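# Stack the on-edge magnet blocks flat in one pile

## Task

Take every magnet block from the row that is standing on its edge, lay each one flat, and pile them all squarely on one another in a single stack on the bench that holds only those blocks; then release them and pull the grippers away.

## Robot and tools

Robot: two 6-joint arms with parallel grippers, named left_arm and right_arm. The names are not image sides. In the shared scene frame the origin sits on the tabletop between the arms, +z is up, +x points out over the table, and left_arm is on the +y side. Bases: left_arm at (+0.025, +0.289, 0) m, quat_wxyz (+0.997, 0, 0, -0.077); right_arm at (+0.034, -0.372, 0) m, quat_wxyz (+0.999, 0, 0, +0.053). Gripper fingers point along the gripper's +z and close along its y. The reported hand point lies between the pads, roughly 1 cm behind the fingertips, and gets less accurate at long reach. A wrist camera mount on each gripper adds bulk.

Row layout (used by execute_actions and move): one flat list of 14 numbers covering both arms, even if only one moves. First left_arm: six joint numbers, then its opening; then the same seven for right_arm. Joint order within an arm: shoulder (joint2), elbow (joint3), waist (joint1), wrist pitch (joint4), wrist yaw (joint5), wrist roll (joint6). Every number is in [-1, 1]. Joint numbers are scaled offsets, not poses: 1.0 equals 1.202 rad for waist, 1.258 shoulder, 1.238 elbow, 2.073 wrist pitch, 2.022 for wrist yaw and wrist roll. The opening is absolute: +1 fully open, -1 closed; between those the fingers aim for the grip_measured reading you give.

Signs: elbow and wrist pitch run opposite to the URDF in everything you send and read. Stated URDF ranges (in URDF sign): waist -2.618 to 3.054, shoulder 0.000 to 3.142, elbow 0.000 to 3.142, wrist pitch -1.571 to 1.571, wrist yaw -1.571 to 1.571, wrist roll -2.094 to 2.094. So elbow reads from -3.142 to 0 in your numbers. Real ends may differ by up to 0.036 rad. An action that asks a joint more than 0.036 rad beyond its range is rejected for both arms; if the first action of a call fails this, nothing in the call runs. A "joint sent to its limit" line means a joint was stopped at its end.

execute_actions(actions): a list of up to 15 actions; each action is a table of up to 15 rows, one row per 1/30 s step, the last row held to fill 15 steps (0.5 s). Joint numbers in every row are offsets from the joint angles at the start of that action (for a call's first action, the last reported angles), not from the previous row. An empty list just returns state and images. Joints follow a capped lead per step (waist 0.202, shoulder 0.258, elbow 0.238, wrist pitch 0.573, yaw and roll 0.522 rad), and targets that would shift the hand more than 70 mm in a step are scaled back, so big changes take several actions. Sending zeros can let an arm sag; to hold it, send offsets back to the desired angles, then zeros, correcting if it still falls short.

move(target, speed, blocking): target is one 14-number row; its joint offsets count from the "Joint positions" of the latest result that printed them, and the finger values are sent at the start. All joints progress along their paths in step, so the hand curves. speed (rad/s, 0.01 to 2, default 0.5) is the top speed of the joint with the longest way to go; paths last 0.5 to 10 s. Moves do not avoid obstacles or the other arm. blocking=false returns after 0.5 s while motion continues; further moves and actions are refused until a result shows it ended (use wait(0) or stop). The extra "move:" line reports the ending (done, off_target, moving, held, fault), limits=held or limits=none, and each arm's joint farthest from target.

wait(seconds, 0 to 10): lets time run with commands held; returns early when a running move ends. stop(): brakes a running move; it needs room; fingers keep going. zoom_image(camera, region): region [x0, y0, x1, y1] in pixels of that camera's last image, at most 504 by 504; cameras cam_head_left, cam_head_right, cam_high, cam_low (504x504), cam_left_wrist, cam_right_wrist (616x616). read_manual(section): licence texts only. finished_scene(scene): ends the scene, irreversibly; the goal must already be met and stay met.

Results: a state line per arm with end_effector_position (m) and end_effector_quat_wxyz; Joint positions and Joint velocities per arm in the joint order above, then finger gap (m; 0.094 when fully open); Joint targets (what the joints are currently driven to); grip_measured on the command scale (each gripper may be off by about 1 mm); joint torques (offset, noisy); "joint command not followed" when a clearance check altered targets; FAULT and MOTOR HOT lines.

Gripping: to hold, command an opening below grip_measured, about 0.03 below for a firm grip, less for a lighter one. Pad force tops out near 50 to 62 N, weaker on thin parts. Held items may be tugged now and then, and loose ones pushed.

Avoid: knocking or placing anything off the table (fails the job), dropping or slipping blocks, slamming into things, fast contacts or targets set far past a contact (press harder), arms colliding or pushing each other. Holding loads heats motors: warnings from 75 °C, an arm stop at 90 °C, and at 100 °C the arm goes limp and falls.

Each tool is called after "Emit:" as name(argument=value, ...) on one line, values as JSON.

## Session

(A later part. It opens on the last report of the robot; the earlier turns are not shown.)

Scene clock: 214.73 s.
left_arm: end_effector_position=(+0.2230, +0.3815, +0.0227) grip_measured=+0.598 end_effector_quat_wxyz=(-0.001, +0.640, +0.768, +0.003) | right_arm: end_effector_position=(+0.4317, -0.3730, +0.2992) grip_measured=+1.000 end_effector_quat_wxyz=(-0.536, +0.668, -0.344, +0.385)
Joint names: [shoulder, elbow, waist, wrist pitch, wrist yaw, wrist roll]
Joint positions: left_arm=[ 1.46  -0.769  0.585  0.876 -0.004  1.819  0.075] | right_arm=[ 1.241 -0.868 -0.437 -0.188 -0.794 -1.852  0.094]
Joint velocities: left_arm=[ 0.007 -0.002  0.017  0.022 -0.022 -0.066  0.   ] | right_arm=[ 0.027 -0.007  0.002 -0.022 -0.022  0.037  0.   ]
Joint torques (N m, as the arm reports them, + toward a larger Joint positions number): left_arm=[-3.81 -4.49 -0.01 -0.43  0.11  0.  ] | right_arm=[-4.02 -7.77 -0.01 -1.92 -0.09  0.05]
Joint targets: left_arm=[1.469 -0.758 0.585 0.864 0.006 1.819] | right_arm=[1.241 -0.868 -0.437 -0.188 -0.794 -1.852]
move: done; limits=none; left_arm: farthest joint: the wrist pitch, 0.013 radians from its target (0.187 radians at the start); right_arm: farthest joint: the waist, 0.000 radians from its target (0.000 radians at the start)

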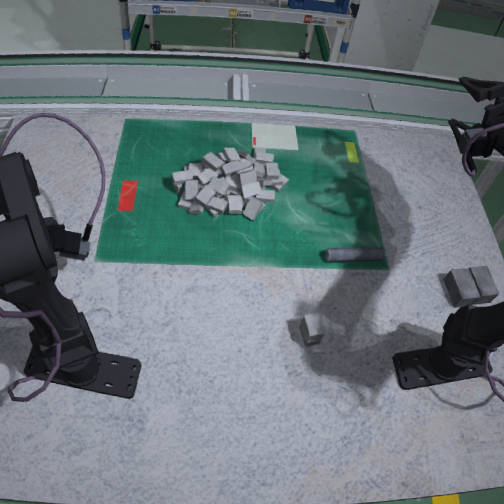

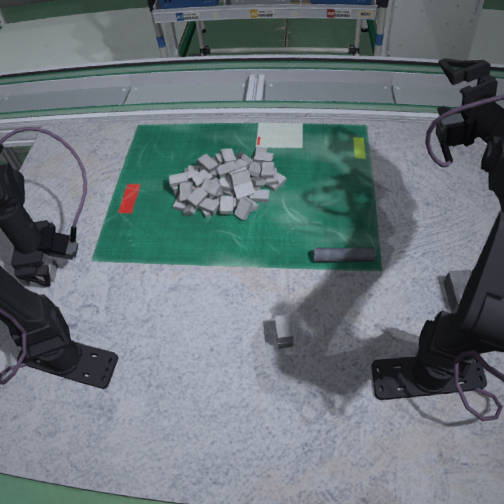

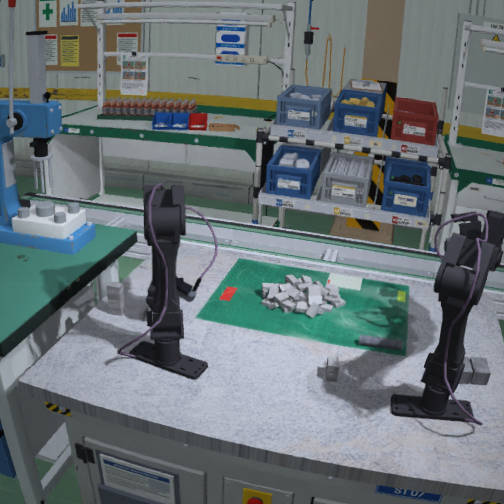

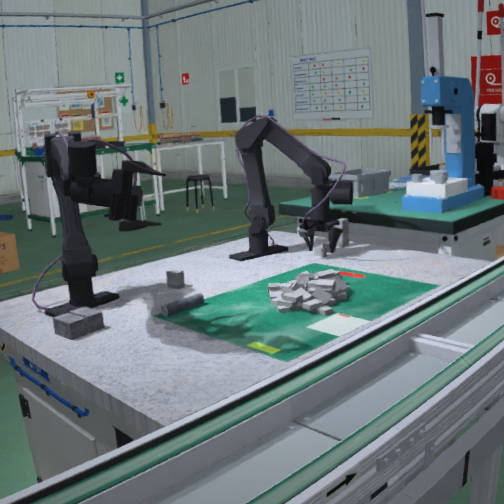

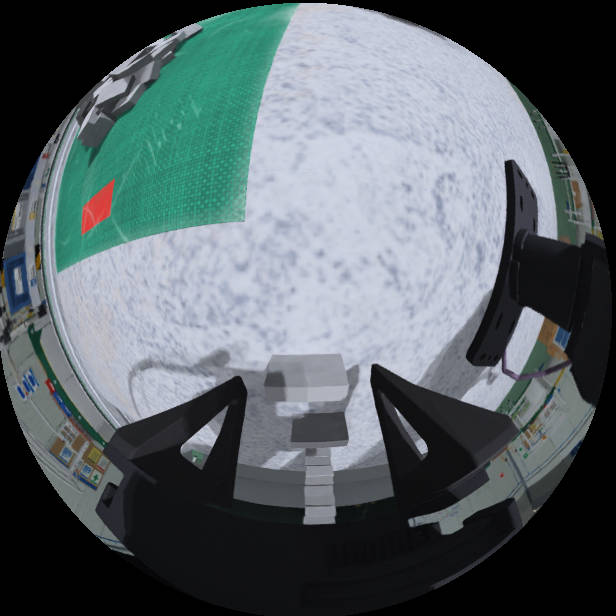

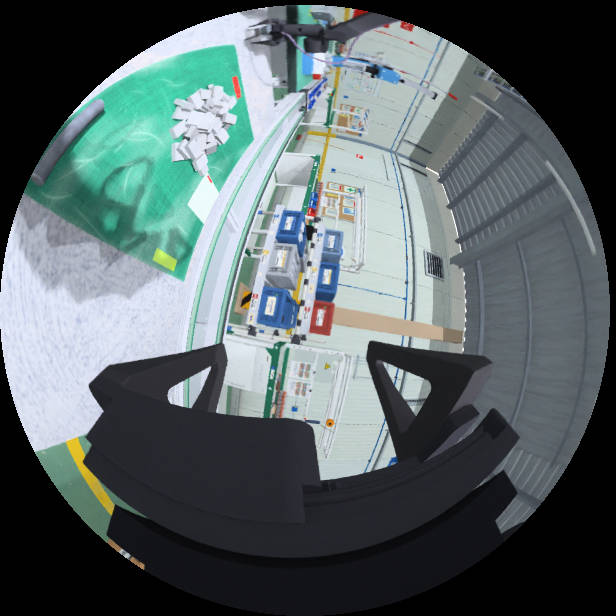

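Emit:
execute_actions(actions=[[[0,0,0,0,0,0,0,0,0,0,0,0,0,1]],[[0,0,0,0,0,0,-0.3,0,0,0,0,0,0,1]],[[-0.02,-0.03,0,0.015,0,0,-0.3,0,0,0,0,0,0,1]]])

Emit:
move(target=[0.035,-0.05,0.18,0,0,0.108,-0.3,0,0,0,0,0,0,1], speed=0.15)

Emit:
zoom_image(camera="cam_left_wrist", region=[220,320,400,480])

Scene clock: 225.07 s.
left_arm: end_effector_position=(+0.2267, +0.3832, +0.0261) grip_measured=-0.153 end_effector_quat_wxyz=(+0.001, +0.640, +0.768, +0.007) | right_arm: end_effector_position=(+0.4317, -0.3730, +0.2992) grip_measured=+1.000 end_effector_quat_wxyz=(-0.536, +0.668, -0.344, +0.385)
Joint names: [shoulder, elbow, waist, wrist pitch, wrist yaw, wrist roll]
Joint positions: left_arm=[ 1.46  -0.784  0.585  0.881 -0.004  1.819  0.04 ] | right_arm=[ 1.241 -0.868 -0.437 -0.188 -0.794 -1.852  0.094]
Joint velocities: left_arm=[-0.012  0.007  0.012  0.037  0.022 -0.022 -0.001] | right_arm=[-0.002  0.007 -0.007  0.007  0.022  0.022  0.   ]
Joint torques (N m, as the arm reports them, + toward a larger Joint positions number): left_arm=[-6.61 -6.91 -0.05 -0.02  0.   -0.01] | right_arm=[-4.04 -7.78  0.01 -1.93 -0.08  0.03]
Joint targets: left_arm=[1.434 -0.806 0.585 0.907 -0.004 1.819] | right_arm=[1.241 -0.868 -0.437 -0.188 -0.794 -1.852]

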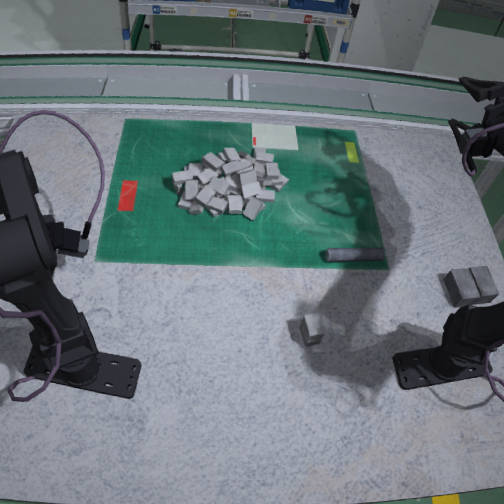

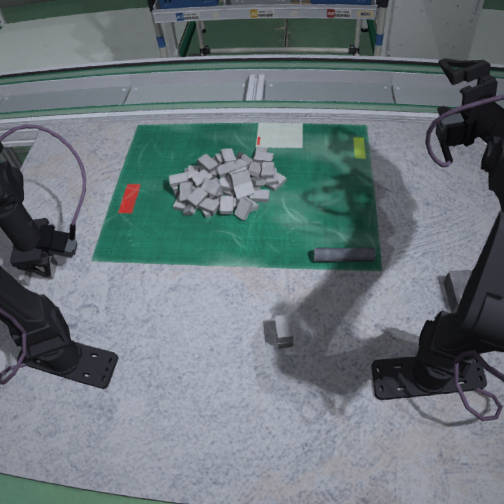

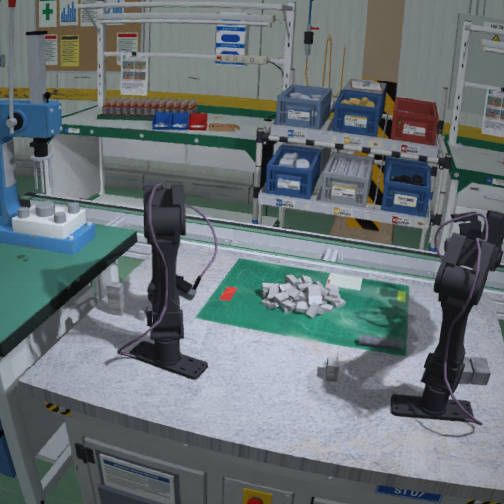

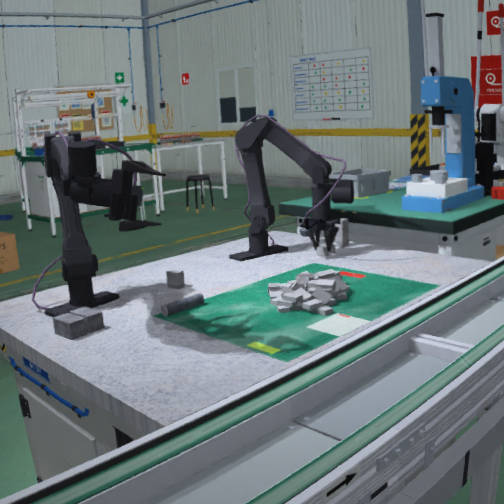

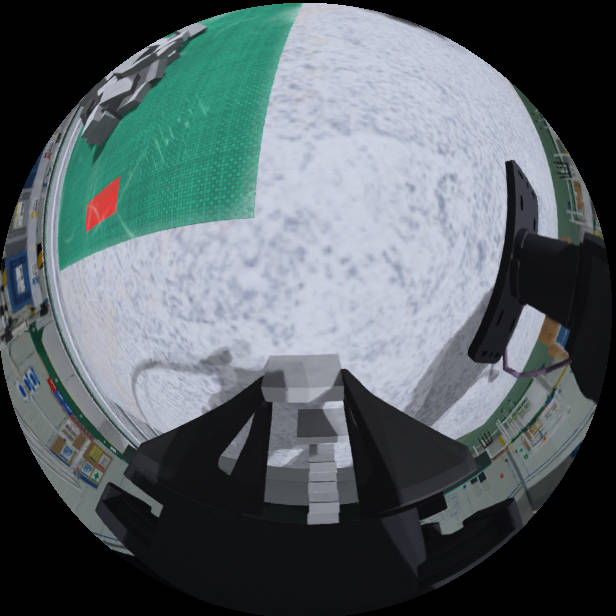

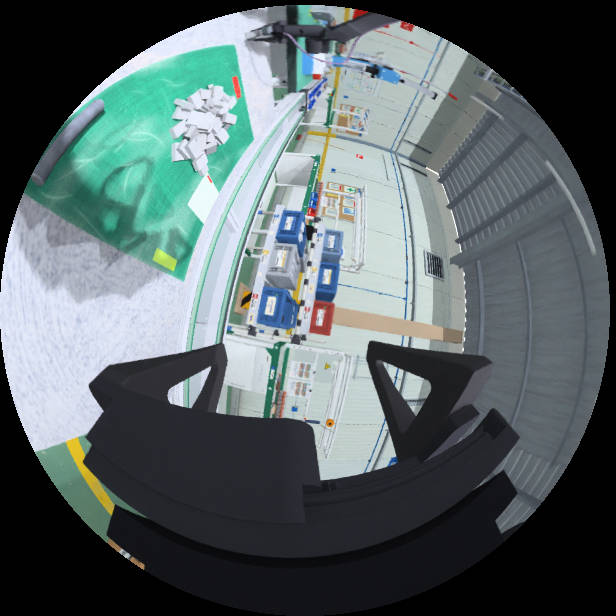

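Scene clock: 227.10 s.
left_arm: end_effector_position=(+0.2113, +0.4290, +0.0280) grip_measured=-0.153 end_effector_quat_wxyz=(-0.000, +0.642, +0.767, +0.009) | right_arm: end_effector_position=(+0.4317, -0.3730, +0.2992) grip_measured=+1.000 end_effector_quat_wxyz=(-0.536, +0.668, -0.344, +0.385)
Joint names: [shoulder, elbow, waist, wrist pitch, wrist yaw, wrist roll]
Joint positions: left_arm=[ 1.494 -0.822  0.792  0.881 -0.005  2.032  0.04 ] | right_arm=[ 1.241 -0.868 -0.437 -0.188 -0.794 -1.852  0.094]
Joint velocities: left_arm=[ 0.002  0.002  0.002 -0.037  0.037 -0.051 -0.   ] | right_arm=[-0.017  0.002 -0.002 -0.051 -0.022 -0.095  0.   ]
Joint torques (N m, as the arm reports them, + toward a larger Joint positions number): left_arm=[-4.16 -7.05  0.73 -0.3   0.    0.04] | right_arm=[-4.   -7.77 -0.03 -1.92 -0.09  0.03]
Joint targets: left_arm=[1.504 -0.846 0.801 0.881 -0.005 2.038] | right_arm=[1.241 -0.868 -0.437 -0.188 -0.794 -1.852]
move: off_target (left_arm); limits=none; left_arm: farthest joint: the elbow, 0.024 radians from its target (0.062 radians at the start); right_arm: farthest joint: the waist, 0.000 radians from its target (0.000 radians at the start)

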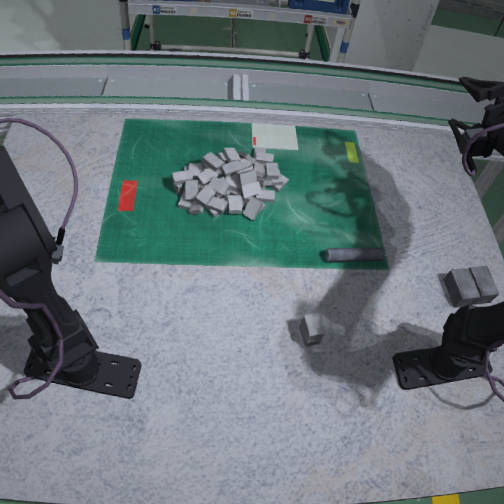

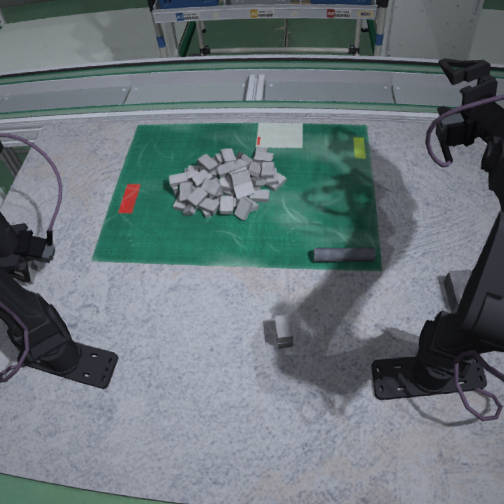

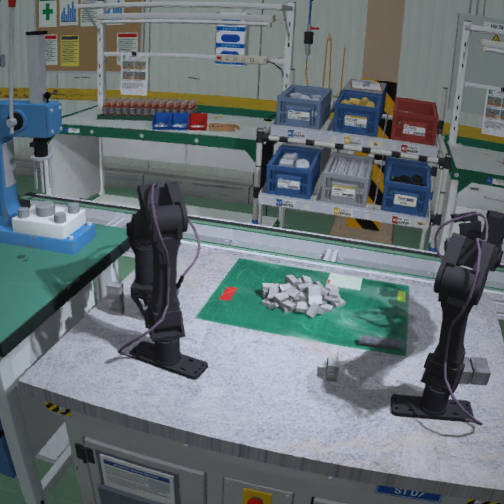

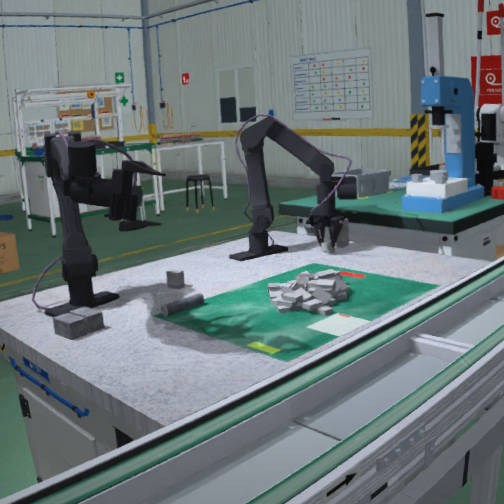

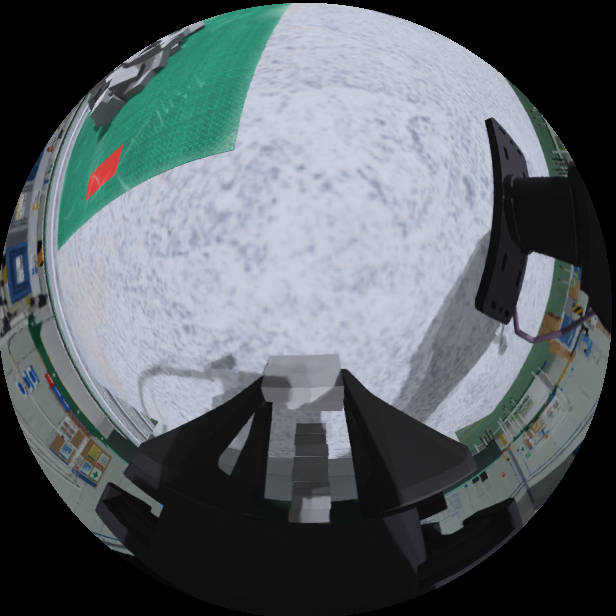

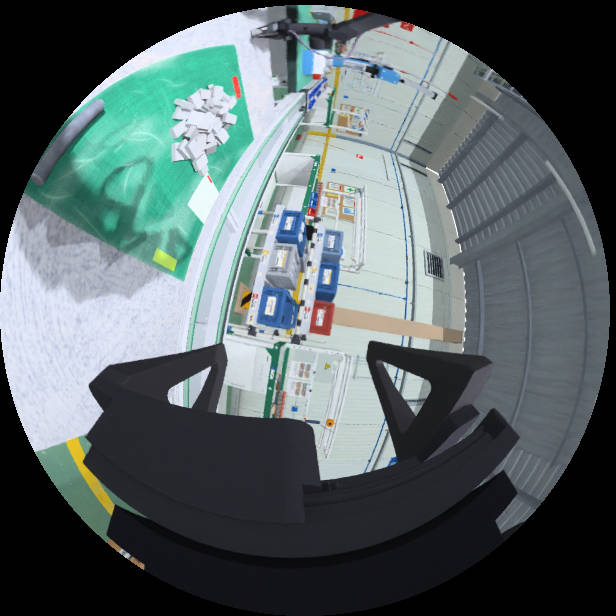

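Region (220, 320, 400, 480) of cam_left_wrist's 616x616 image, scaled by 2.800, with more detail than that image has.

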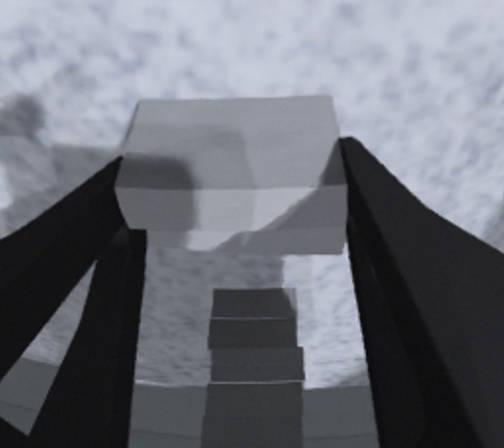

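Emit:
move(target=[0.016,0.02,0.02,0,0,0.006,-0.3,0,0,0,0,0,0,1], speed=0.05)

Emit:
execute_actions(actions=[[[0,0,0,0,0,0,0.4,0,0,0,0,0,0,1]]])

Emit:
zoom_image(camera="cam_left_wrist", region=[220,320,400,480])

Scene clock: 232.63 s.
left_arm: end_effector_position=(+0.2058, +0.4287, +0.0235) grip_measured=-0.153 end_effector_quat_wxyz=(-0.002, +0.640, +0.769, +0.000) | right_arm: end_effector_position=(+0.4317, -0.3730, +0.2992) grip_measured=+1.000 end_effector_quat_wxyz=(-0.536, +0.668, -0.344, +0.385)
Joint names: [shoulder, elbow, waist, wrist pitch, wrist yaw, wrist roll]
Joint positions: left_arm=[ 1.503 -0.811  0.805  0.88  -0.005  2.039  0.04 ] | right_arm=[ 1.241 -0.868 -0.437 -0.188 -0.794 -1.852  0.094]
Joint velocities: left_arm=[-0.002 -0.002 -0.002  0.095 -0.037  0.051 -0.001] | right_arm=[-0.007  0.002 -0.002 -0.125 -0.007  0.007  0.   ]
Joint torques (N m, as the arm reports them, + toward a larger Joint positions number): left_arm=[-4.17 -4.3   0.84 -0.26  0.    0.04] | right_arm=[-4.01 -7.78 -0.03 -1.93 -0.09  0.03]
Joint targets: left_arm=[1.514 -0.797 0.816 0.881 -0.005 2.044] | right_arm=[1.241 -0.868 -0.437 -0.188 -0.794 -1.852]
move: done; limits=none; left_arm: farthest joint: the elbow, 0.014 radians from its target (0.025 radians at the start); right_arm: farthest joint: the waist, 0.000 radians from its target (0.000 radians at the start)

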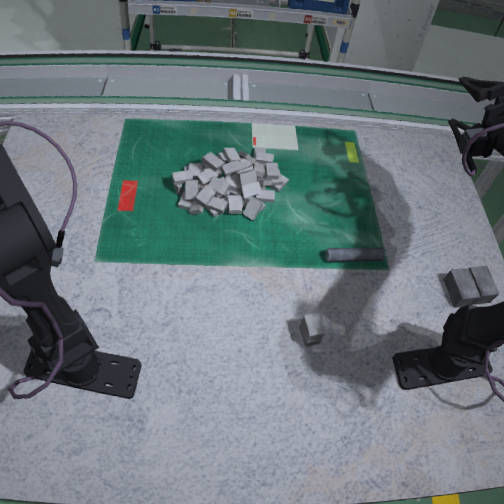

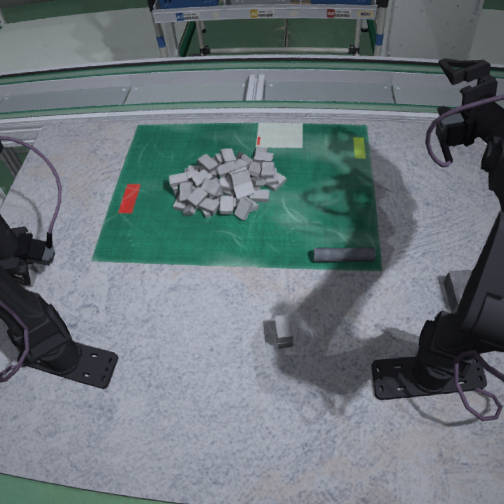

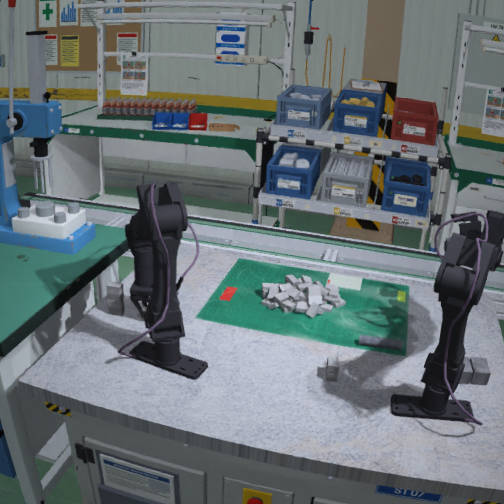

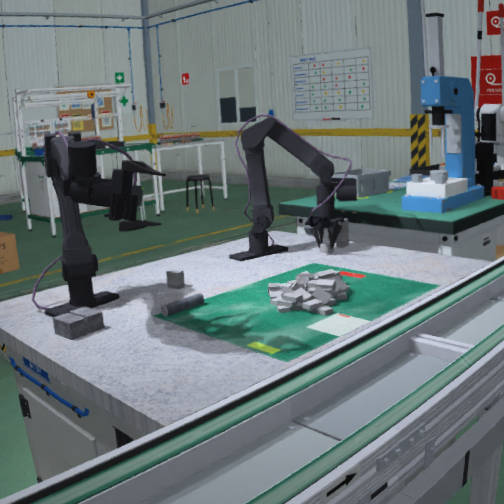

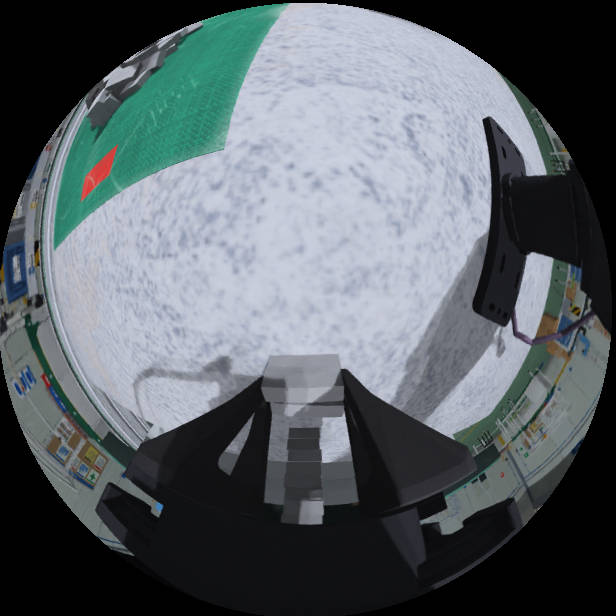

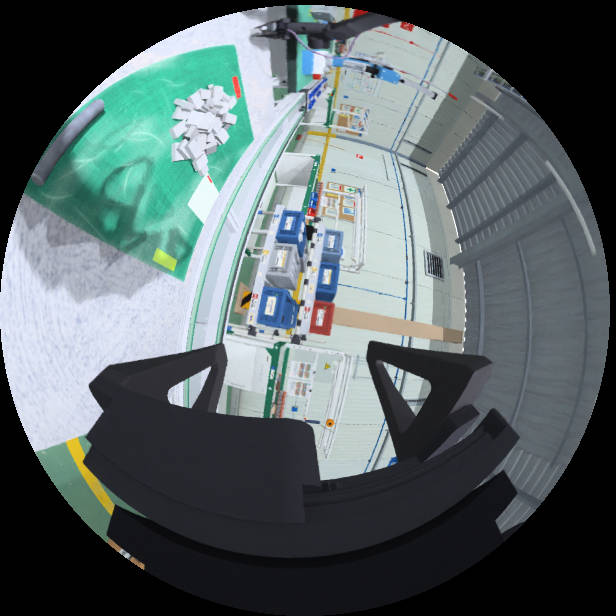

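Scene clock: 233.13 s.
left_arm: end_effector_position=(+0.2058, +0.4287, +0.0235) grip_measured=+0.398 end_effector_quat_wxyz=(-0.002, +0.640, +0.769, +0.000) | right_arm: end_effector_position=(+0.4317, -0.3730, +0.2992) grip_measured=+1.000 end_effector_quat_wxyz=(-0.536, +0.668, -0.344, +0.385)
Joint names: [shoulder, elbow, waist, wrist pitch, wrist yaw, wrist roll]
Joint positions: left_arm=[ 1.503 -0.811  0.805  0.88  -0.005  2.039  0.066] | right_arm=[ 1.241 -0.868 -0.437 -0.188 -0.794 -1.852  0.094]
Joint velocities: left_arm=[-0.007 -0.017 -0.017  0.037  0.007  0.037 -0.001] | right_arm=[-0.002  0.002  0.012 -0.022 -0.037  0.051  0.   ]
Joint torques (N m, as the arm reports them, + toward a larger Joint positions number): left_arm=[-4.98 -5.3  -0.01 -0.27  0.    0.01] | right_arm=[-4.   -7.74 -0.04 -1.93 -0.1   0.03]
Joint targets: left_arm=[1.503 -0.811 0.805 0.880 -0.005 2.039] | right_arm=[1.241 -0.868 -0.437 -0.188 -0.794 -1.852]

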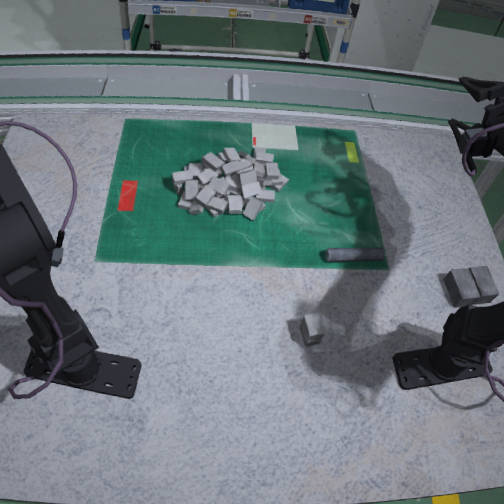

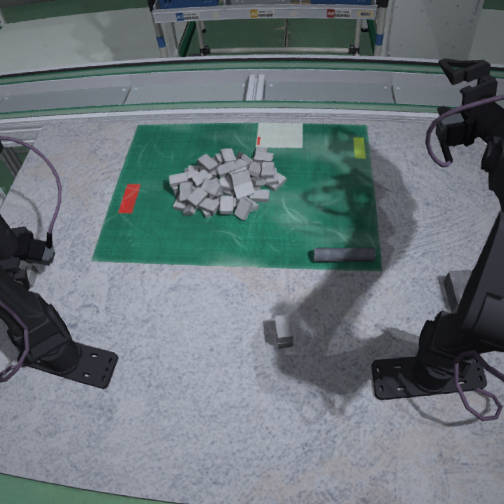

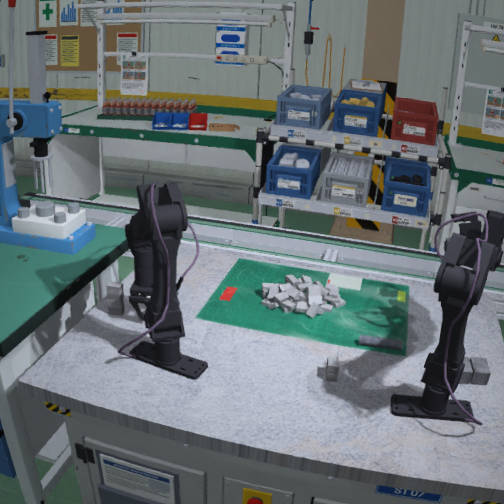

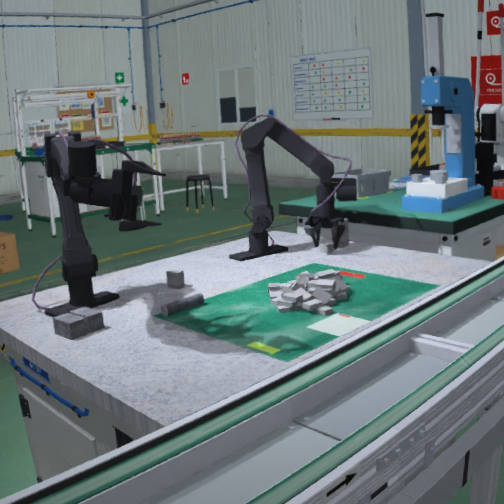

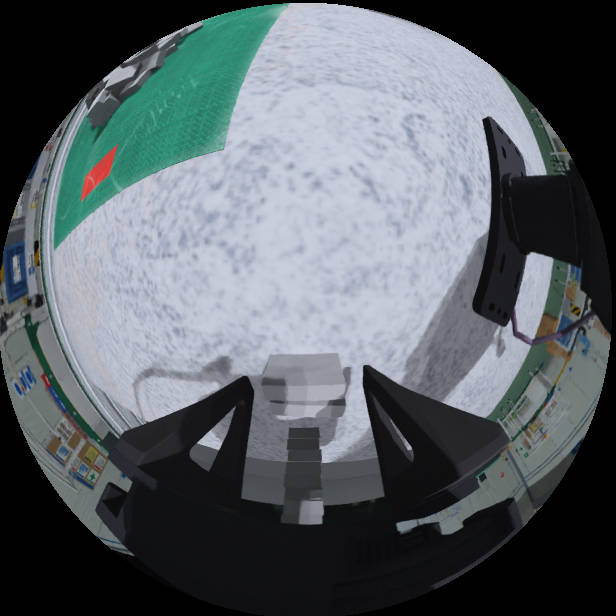

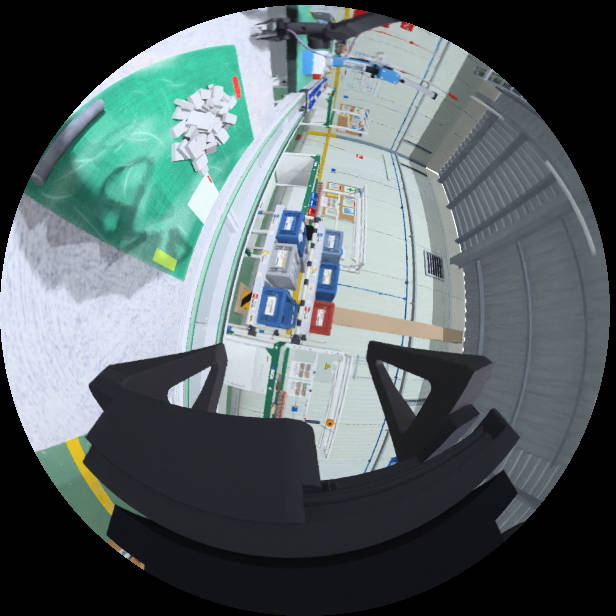

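Region (220, 320, 400, 480) of cam_left_wrist's 616x616 image, scaled by 2.800, with more detail than that image has.

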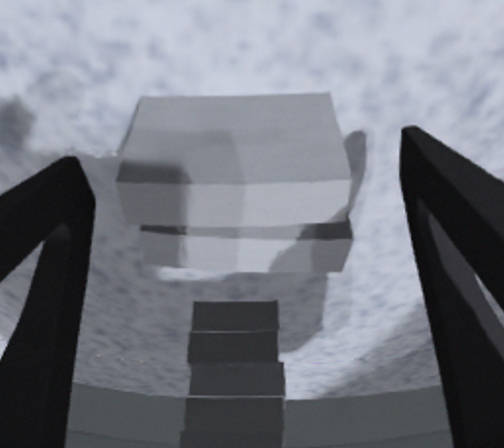

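Emit:
execute_actions(actions=[[[0,0,0,0,0,0,-0.05,0,0,0,0,0,0,1]],[[0,0,0,0,0,0,-0.3,0,0,0,0,0,0,1]]])

Emit:
move(target=[0,0,0.029,0,0,0.014,-0.3,0,0,0,0,0,0,1], speed=0.05)

Emit:
execute_actions(actions=[[[0,0,0,0,0,0,0.4,0,0,0,0,0,0,1]]])

Emit:
zoom_image(camera="cam_left_wrist", region=[220,320,400,480])

Scene clock: 239.87 s.
left_arm: end_effector_position=(+0.2058, +0.4287, +0.0235) grip_measured=-0.154 end_effector_quat_wxyz=(-0.002, +0.640, +0.769, +0.000) | right_arm: end_effector_position=(+0.4317, -0.3730, +0.2992) grip_measured=+1.000 end_effector_quat_wxyz=(-0.536, +0.668, -0.344, +0.385)
Joint names: [shoulder, elbow, waist, wrist pitch, wrist yaw, wrist roll]
Joint positions: left_arm=[ 1.503 -0.811  0.805  0.88  -0.005  2.039  0.04 ] | right_arm=[ 1.241 -0.868 -0.437 -0.188 -0.794 -1.852  0.094]
Joint velocities: left_arm=[-0.007 -0.012 -0.007 -0.081 -0.081  0.037 -0.   ] | right_arm=[ 0.002 -0.012  0.017 -0.022 -0.066 -0.007  0.   ]
Joint torques (N m, as the arm reports them, + toward a larger Joint positions number): left_arm=[-5.   -5.26  0.02 -0.27  0.    0.  ] | right_arm=[-4.02 -7.76 -0.03 -1.92 -0.08  0.03]
Joint targets: left_arm=[1.503 -0.811 0.805 0.880 -0.005 2.039] | right_arm=[1.241 -0.868 -0.437 -0.188 -0.794 -1.852]

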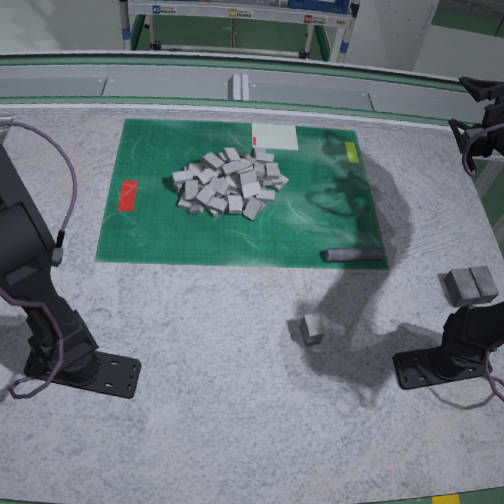

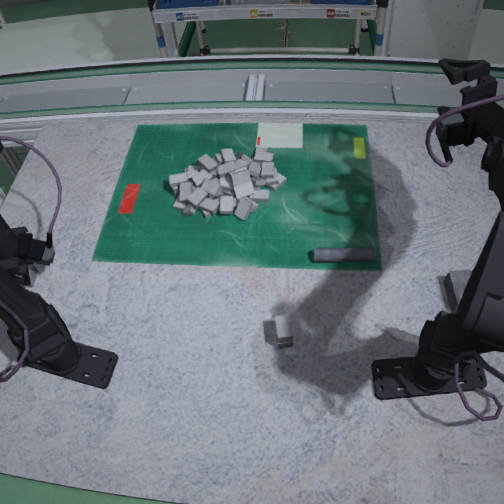

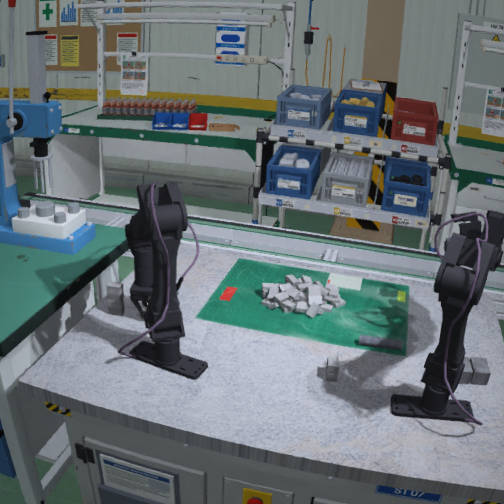

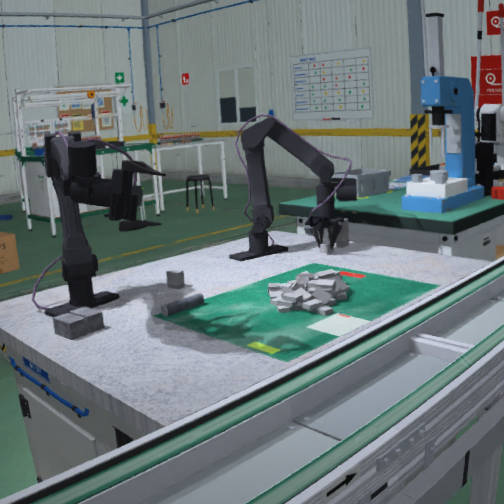

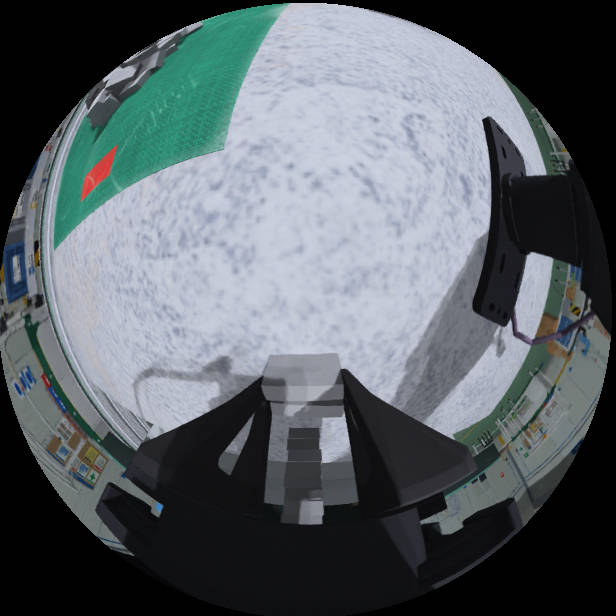

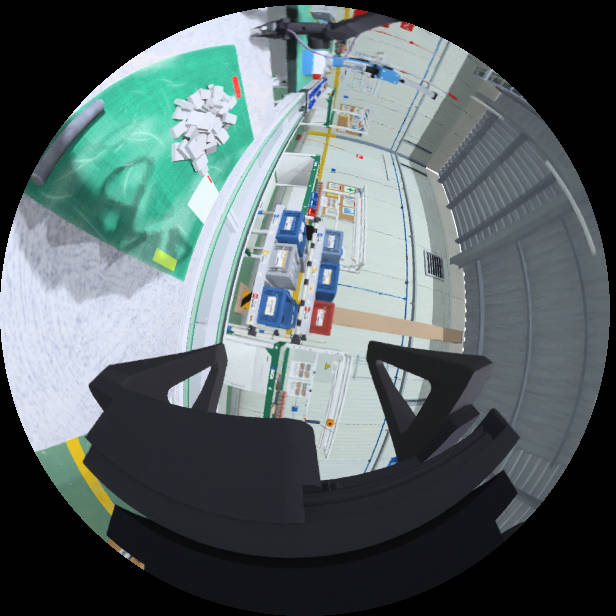

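Scene clock: 240.90 s.
left_arm: end_effector_position=(+0.2024, +0.4331, +0.0235) grip_measured=-0.154 end_effector_quat_wxyz=(-0.002, +0.639, +0.769, +0.000) | right_arm: end_effector_position=(+0.4317, -0.3730, +0.2992) grip_measured=+1.000 end_effector_quat_wxyz=(-0.536, +0.668, -0.344, +0.385)
Joint names: [shoulder, elbow, waist, wrist pitch, wrist yaw, wrist roll]
Joint positions: left_arm=[ 1.503 -0.811  0.83   0.88  -0.005  2.061  0.04 ] | right_arm=[ 1.241 -0.868 -0.437 -0.188 -0.794 -1.852  0.094]
Joint velocities: left_arm=[-0.007  0.007 -0.002  0.007 -0.007 -0.007 -0.001] | right_arm=[ 0.012 -0.002  0.022 -0.037 -0.007  0.037  0.   ]
Joint torques (N m, as the arm reports them, + toward a larger Joint positions number): left_arm=[-5.   -5.26  0.89 -0.29  0.    0.06] | right_arm=[-4.06 -7.71 -0.03 -1.92 -0.09  0.03]
Joint targets: left_arm=[1.503 -0.811 0.840 0.880 -0.005 2.067] | right_arm=[1.241 -0.868 -0.437 -0.188 -0.794 -1.852]
move: done; limits=none; left_arm: farthest joint: the waist, 0.010 radians from its target (0.035 radians at the start); right_arm: farthest joint: the waist, 0.000 radians from its target (0.000 radians at the start)

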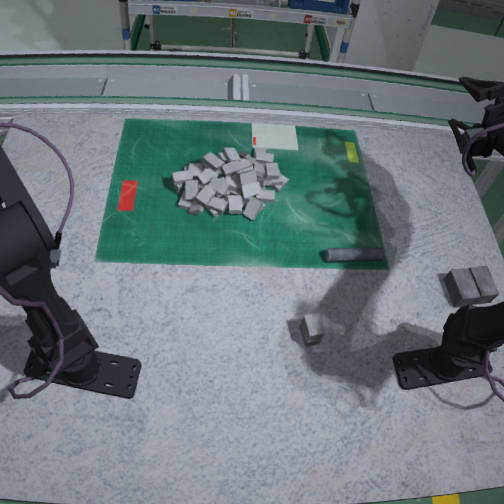

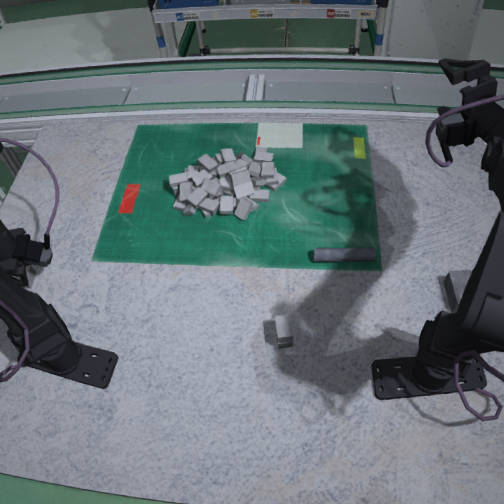

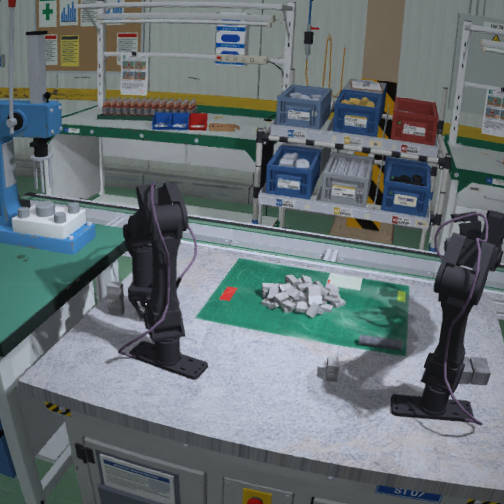

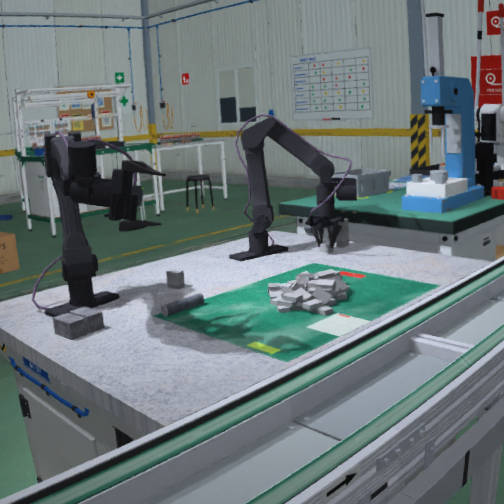

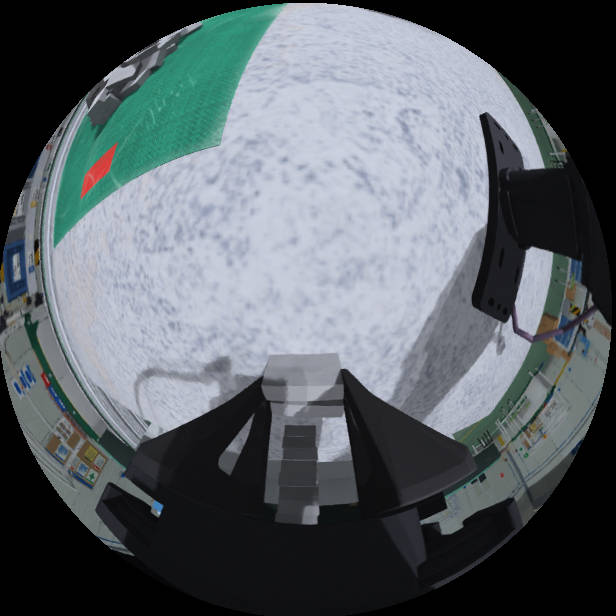

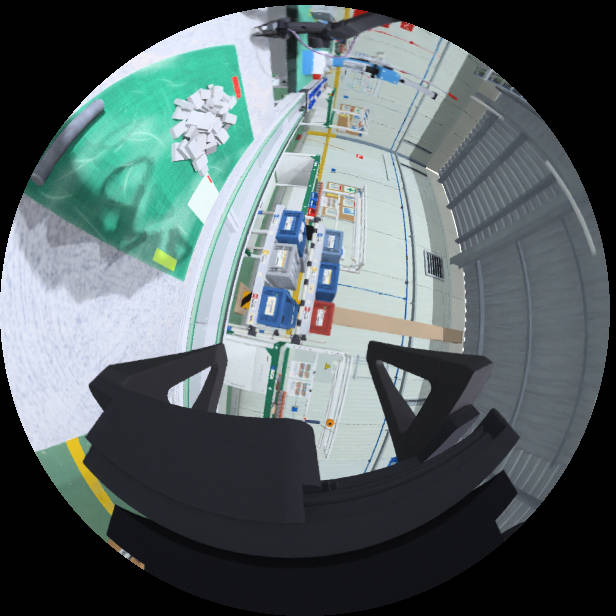

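Scene clock: 241.40 s.
left_arm: end_effector_position=(+0.2024, +0.4331, +0.0235) grip_measured=+0.398 end_effector_quat_wxyz=(-0.002, +0.639, +0.769, +0.000) | right_arm: end_effector_position=(+0.4317, -0.3730, +0.2992) grip_measured=+1.000 end_effector_quat_wxyz=(-0.536, +0.668, -0.344, +0.385)
Joint names: [shoulder, elbow, waist, wrist pitch, wrist yaw, wrist roll]
Joint positions: left_arm=[ 1.503 -0.811  0.83   0.88  -0.005  2.061  0.066] | right_arm=[ 1.241 -0.868 -0.437 -0.188 -0.794 -1.852  0.094]
Joint velocities: left_arm=[-0.007  0.007 -0.012 -0.022  0.066  0.007 -0.   ] | right_arm=[-0.007  0.027  0.007  0.037  0.037 -0.022  0.   ]
Joint torques (N m, as the arm reports them, + toward a larger Joint positions number): left_arm=[-5.02 -5.29 -0.06 -0.28 -0.01  0.  ] | right_arm=[-3.99 -7.75 -0.02 -1.93 -0.07  0.03]
Joint targets: left_arm=[1.503 -0.811 0.830 0.880 -0.005 2.061] | right_arm=[1.241 -0.868 -0.437 -0.188 -0.794 -1.852]

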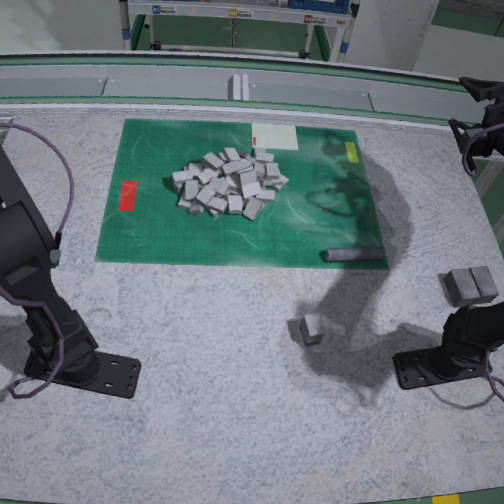

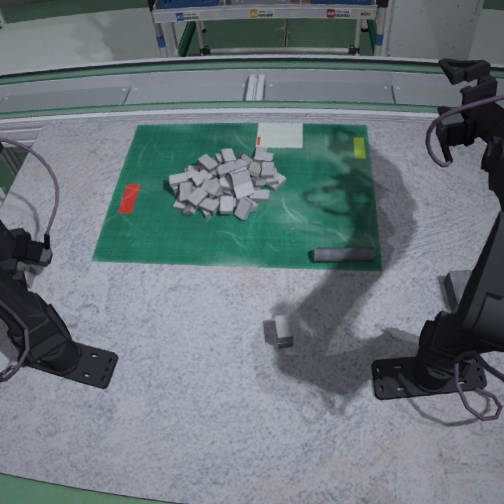

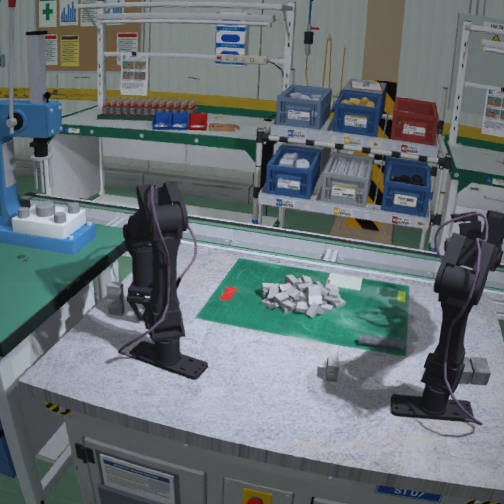

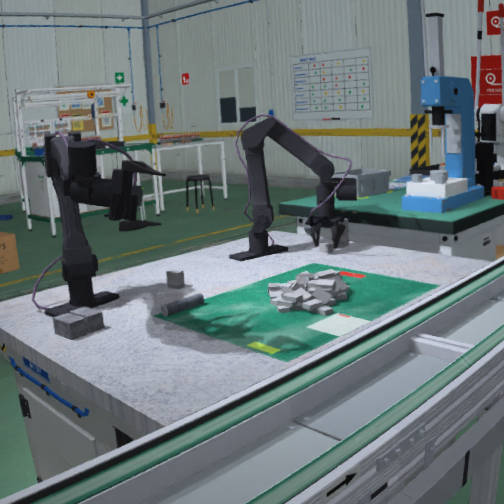

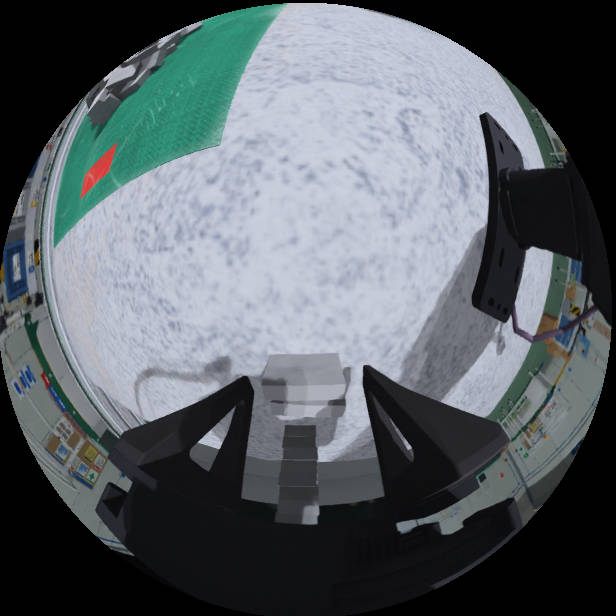

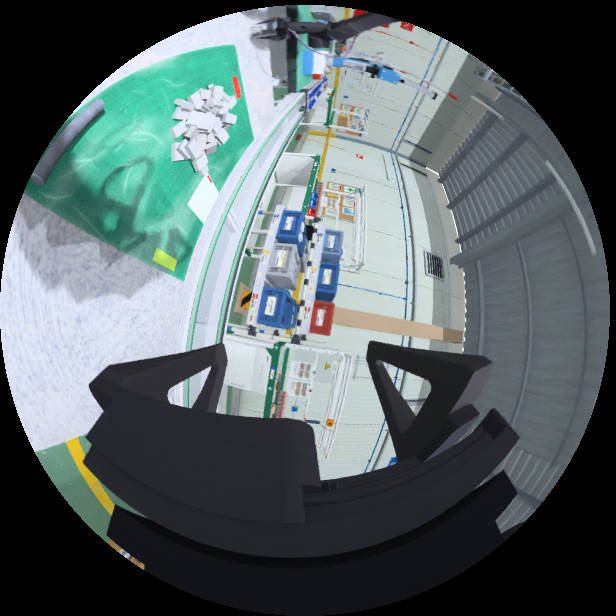

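Region (220, 320, 400, 480) of cam_left_wrist's 616x616 image, scaled by 2.800, with more detail than that image has.

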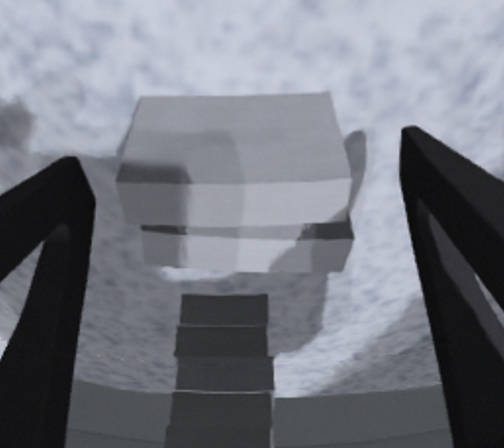

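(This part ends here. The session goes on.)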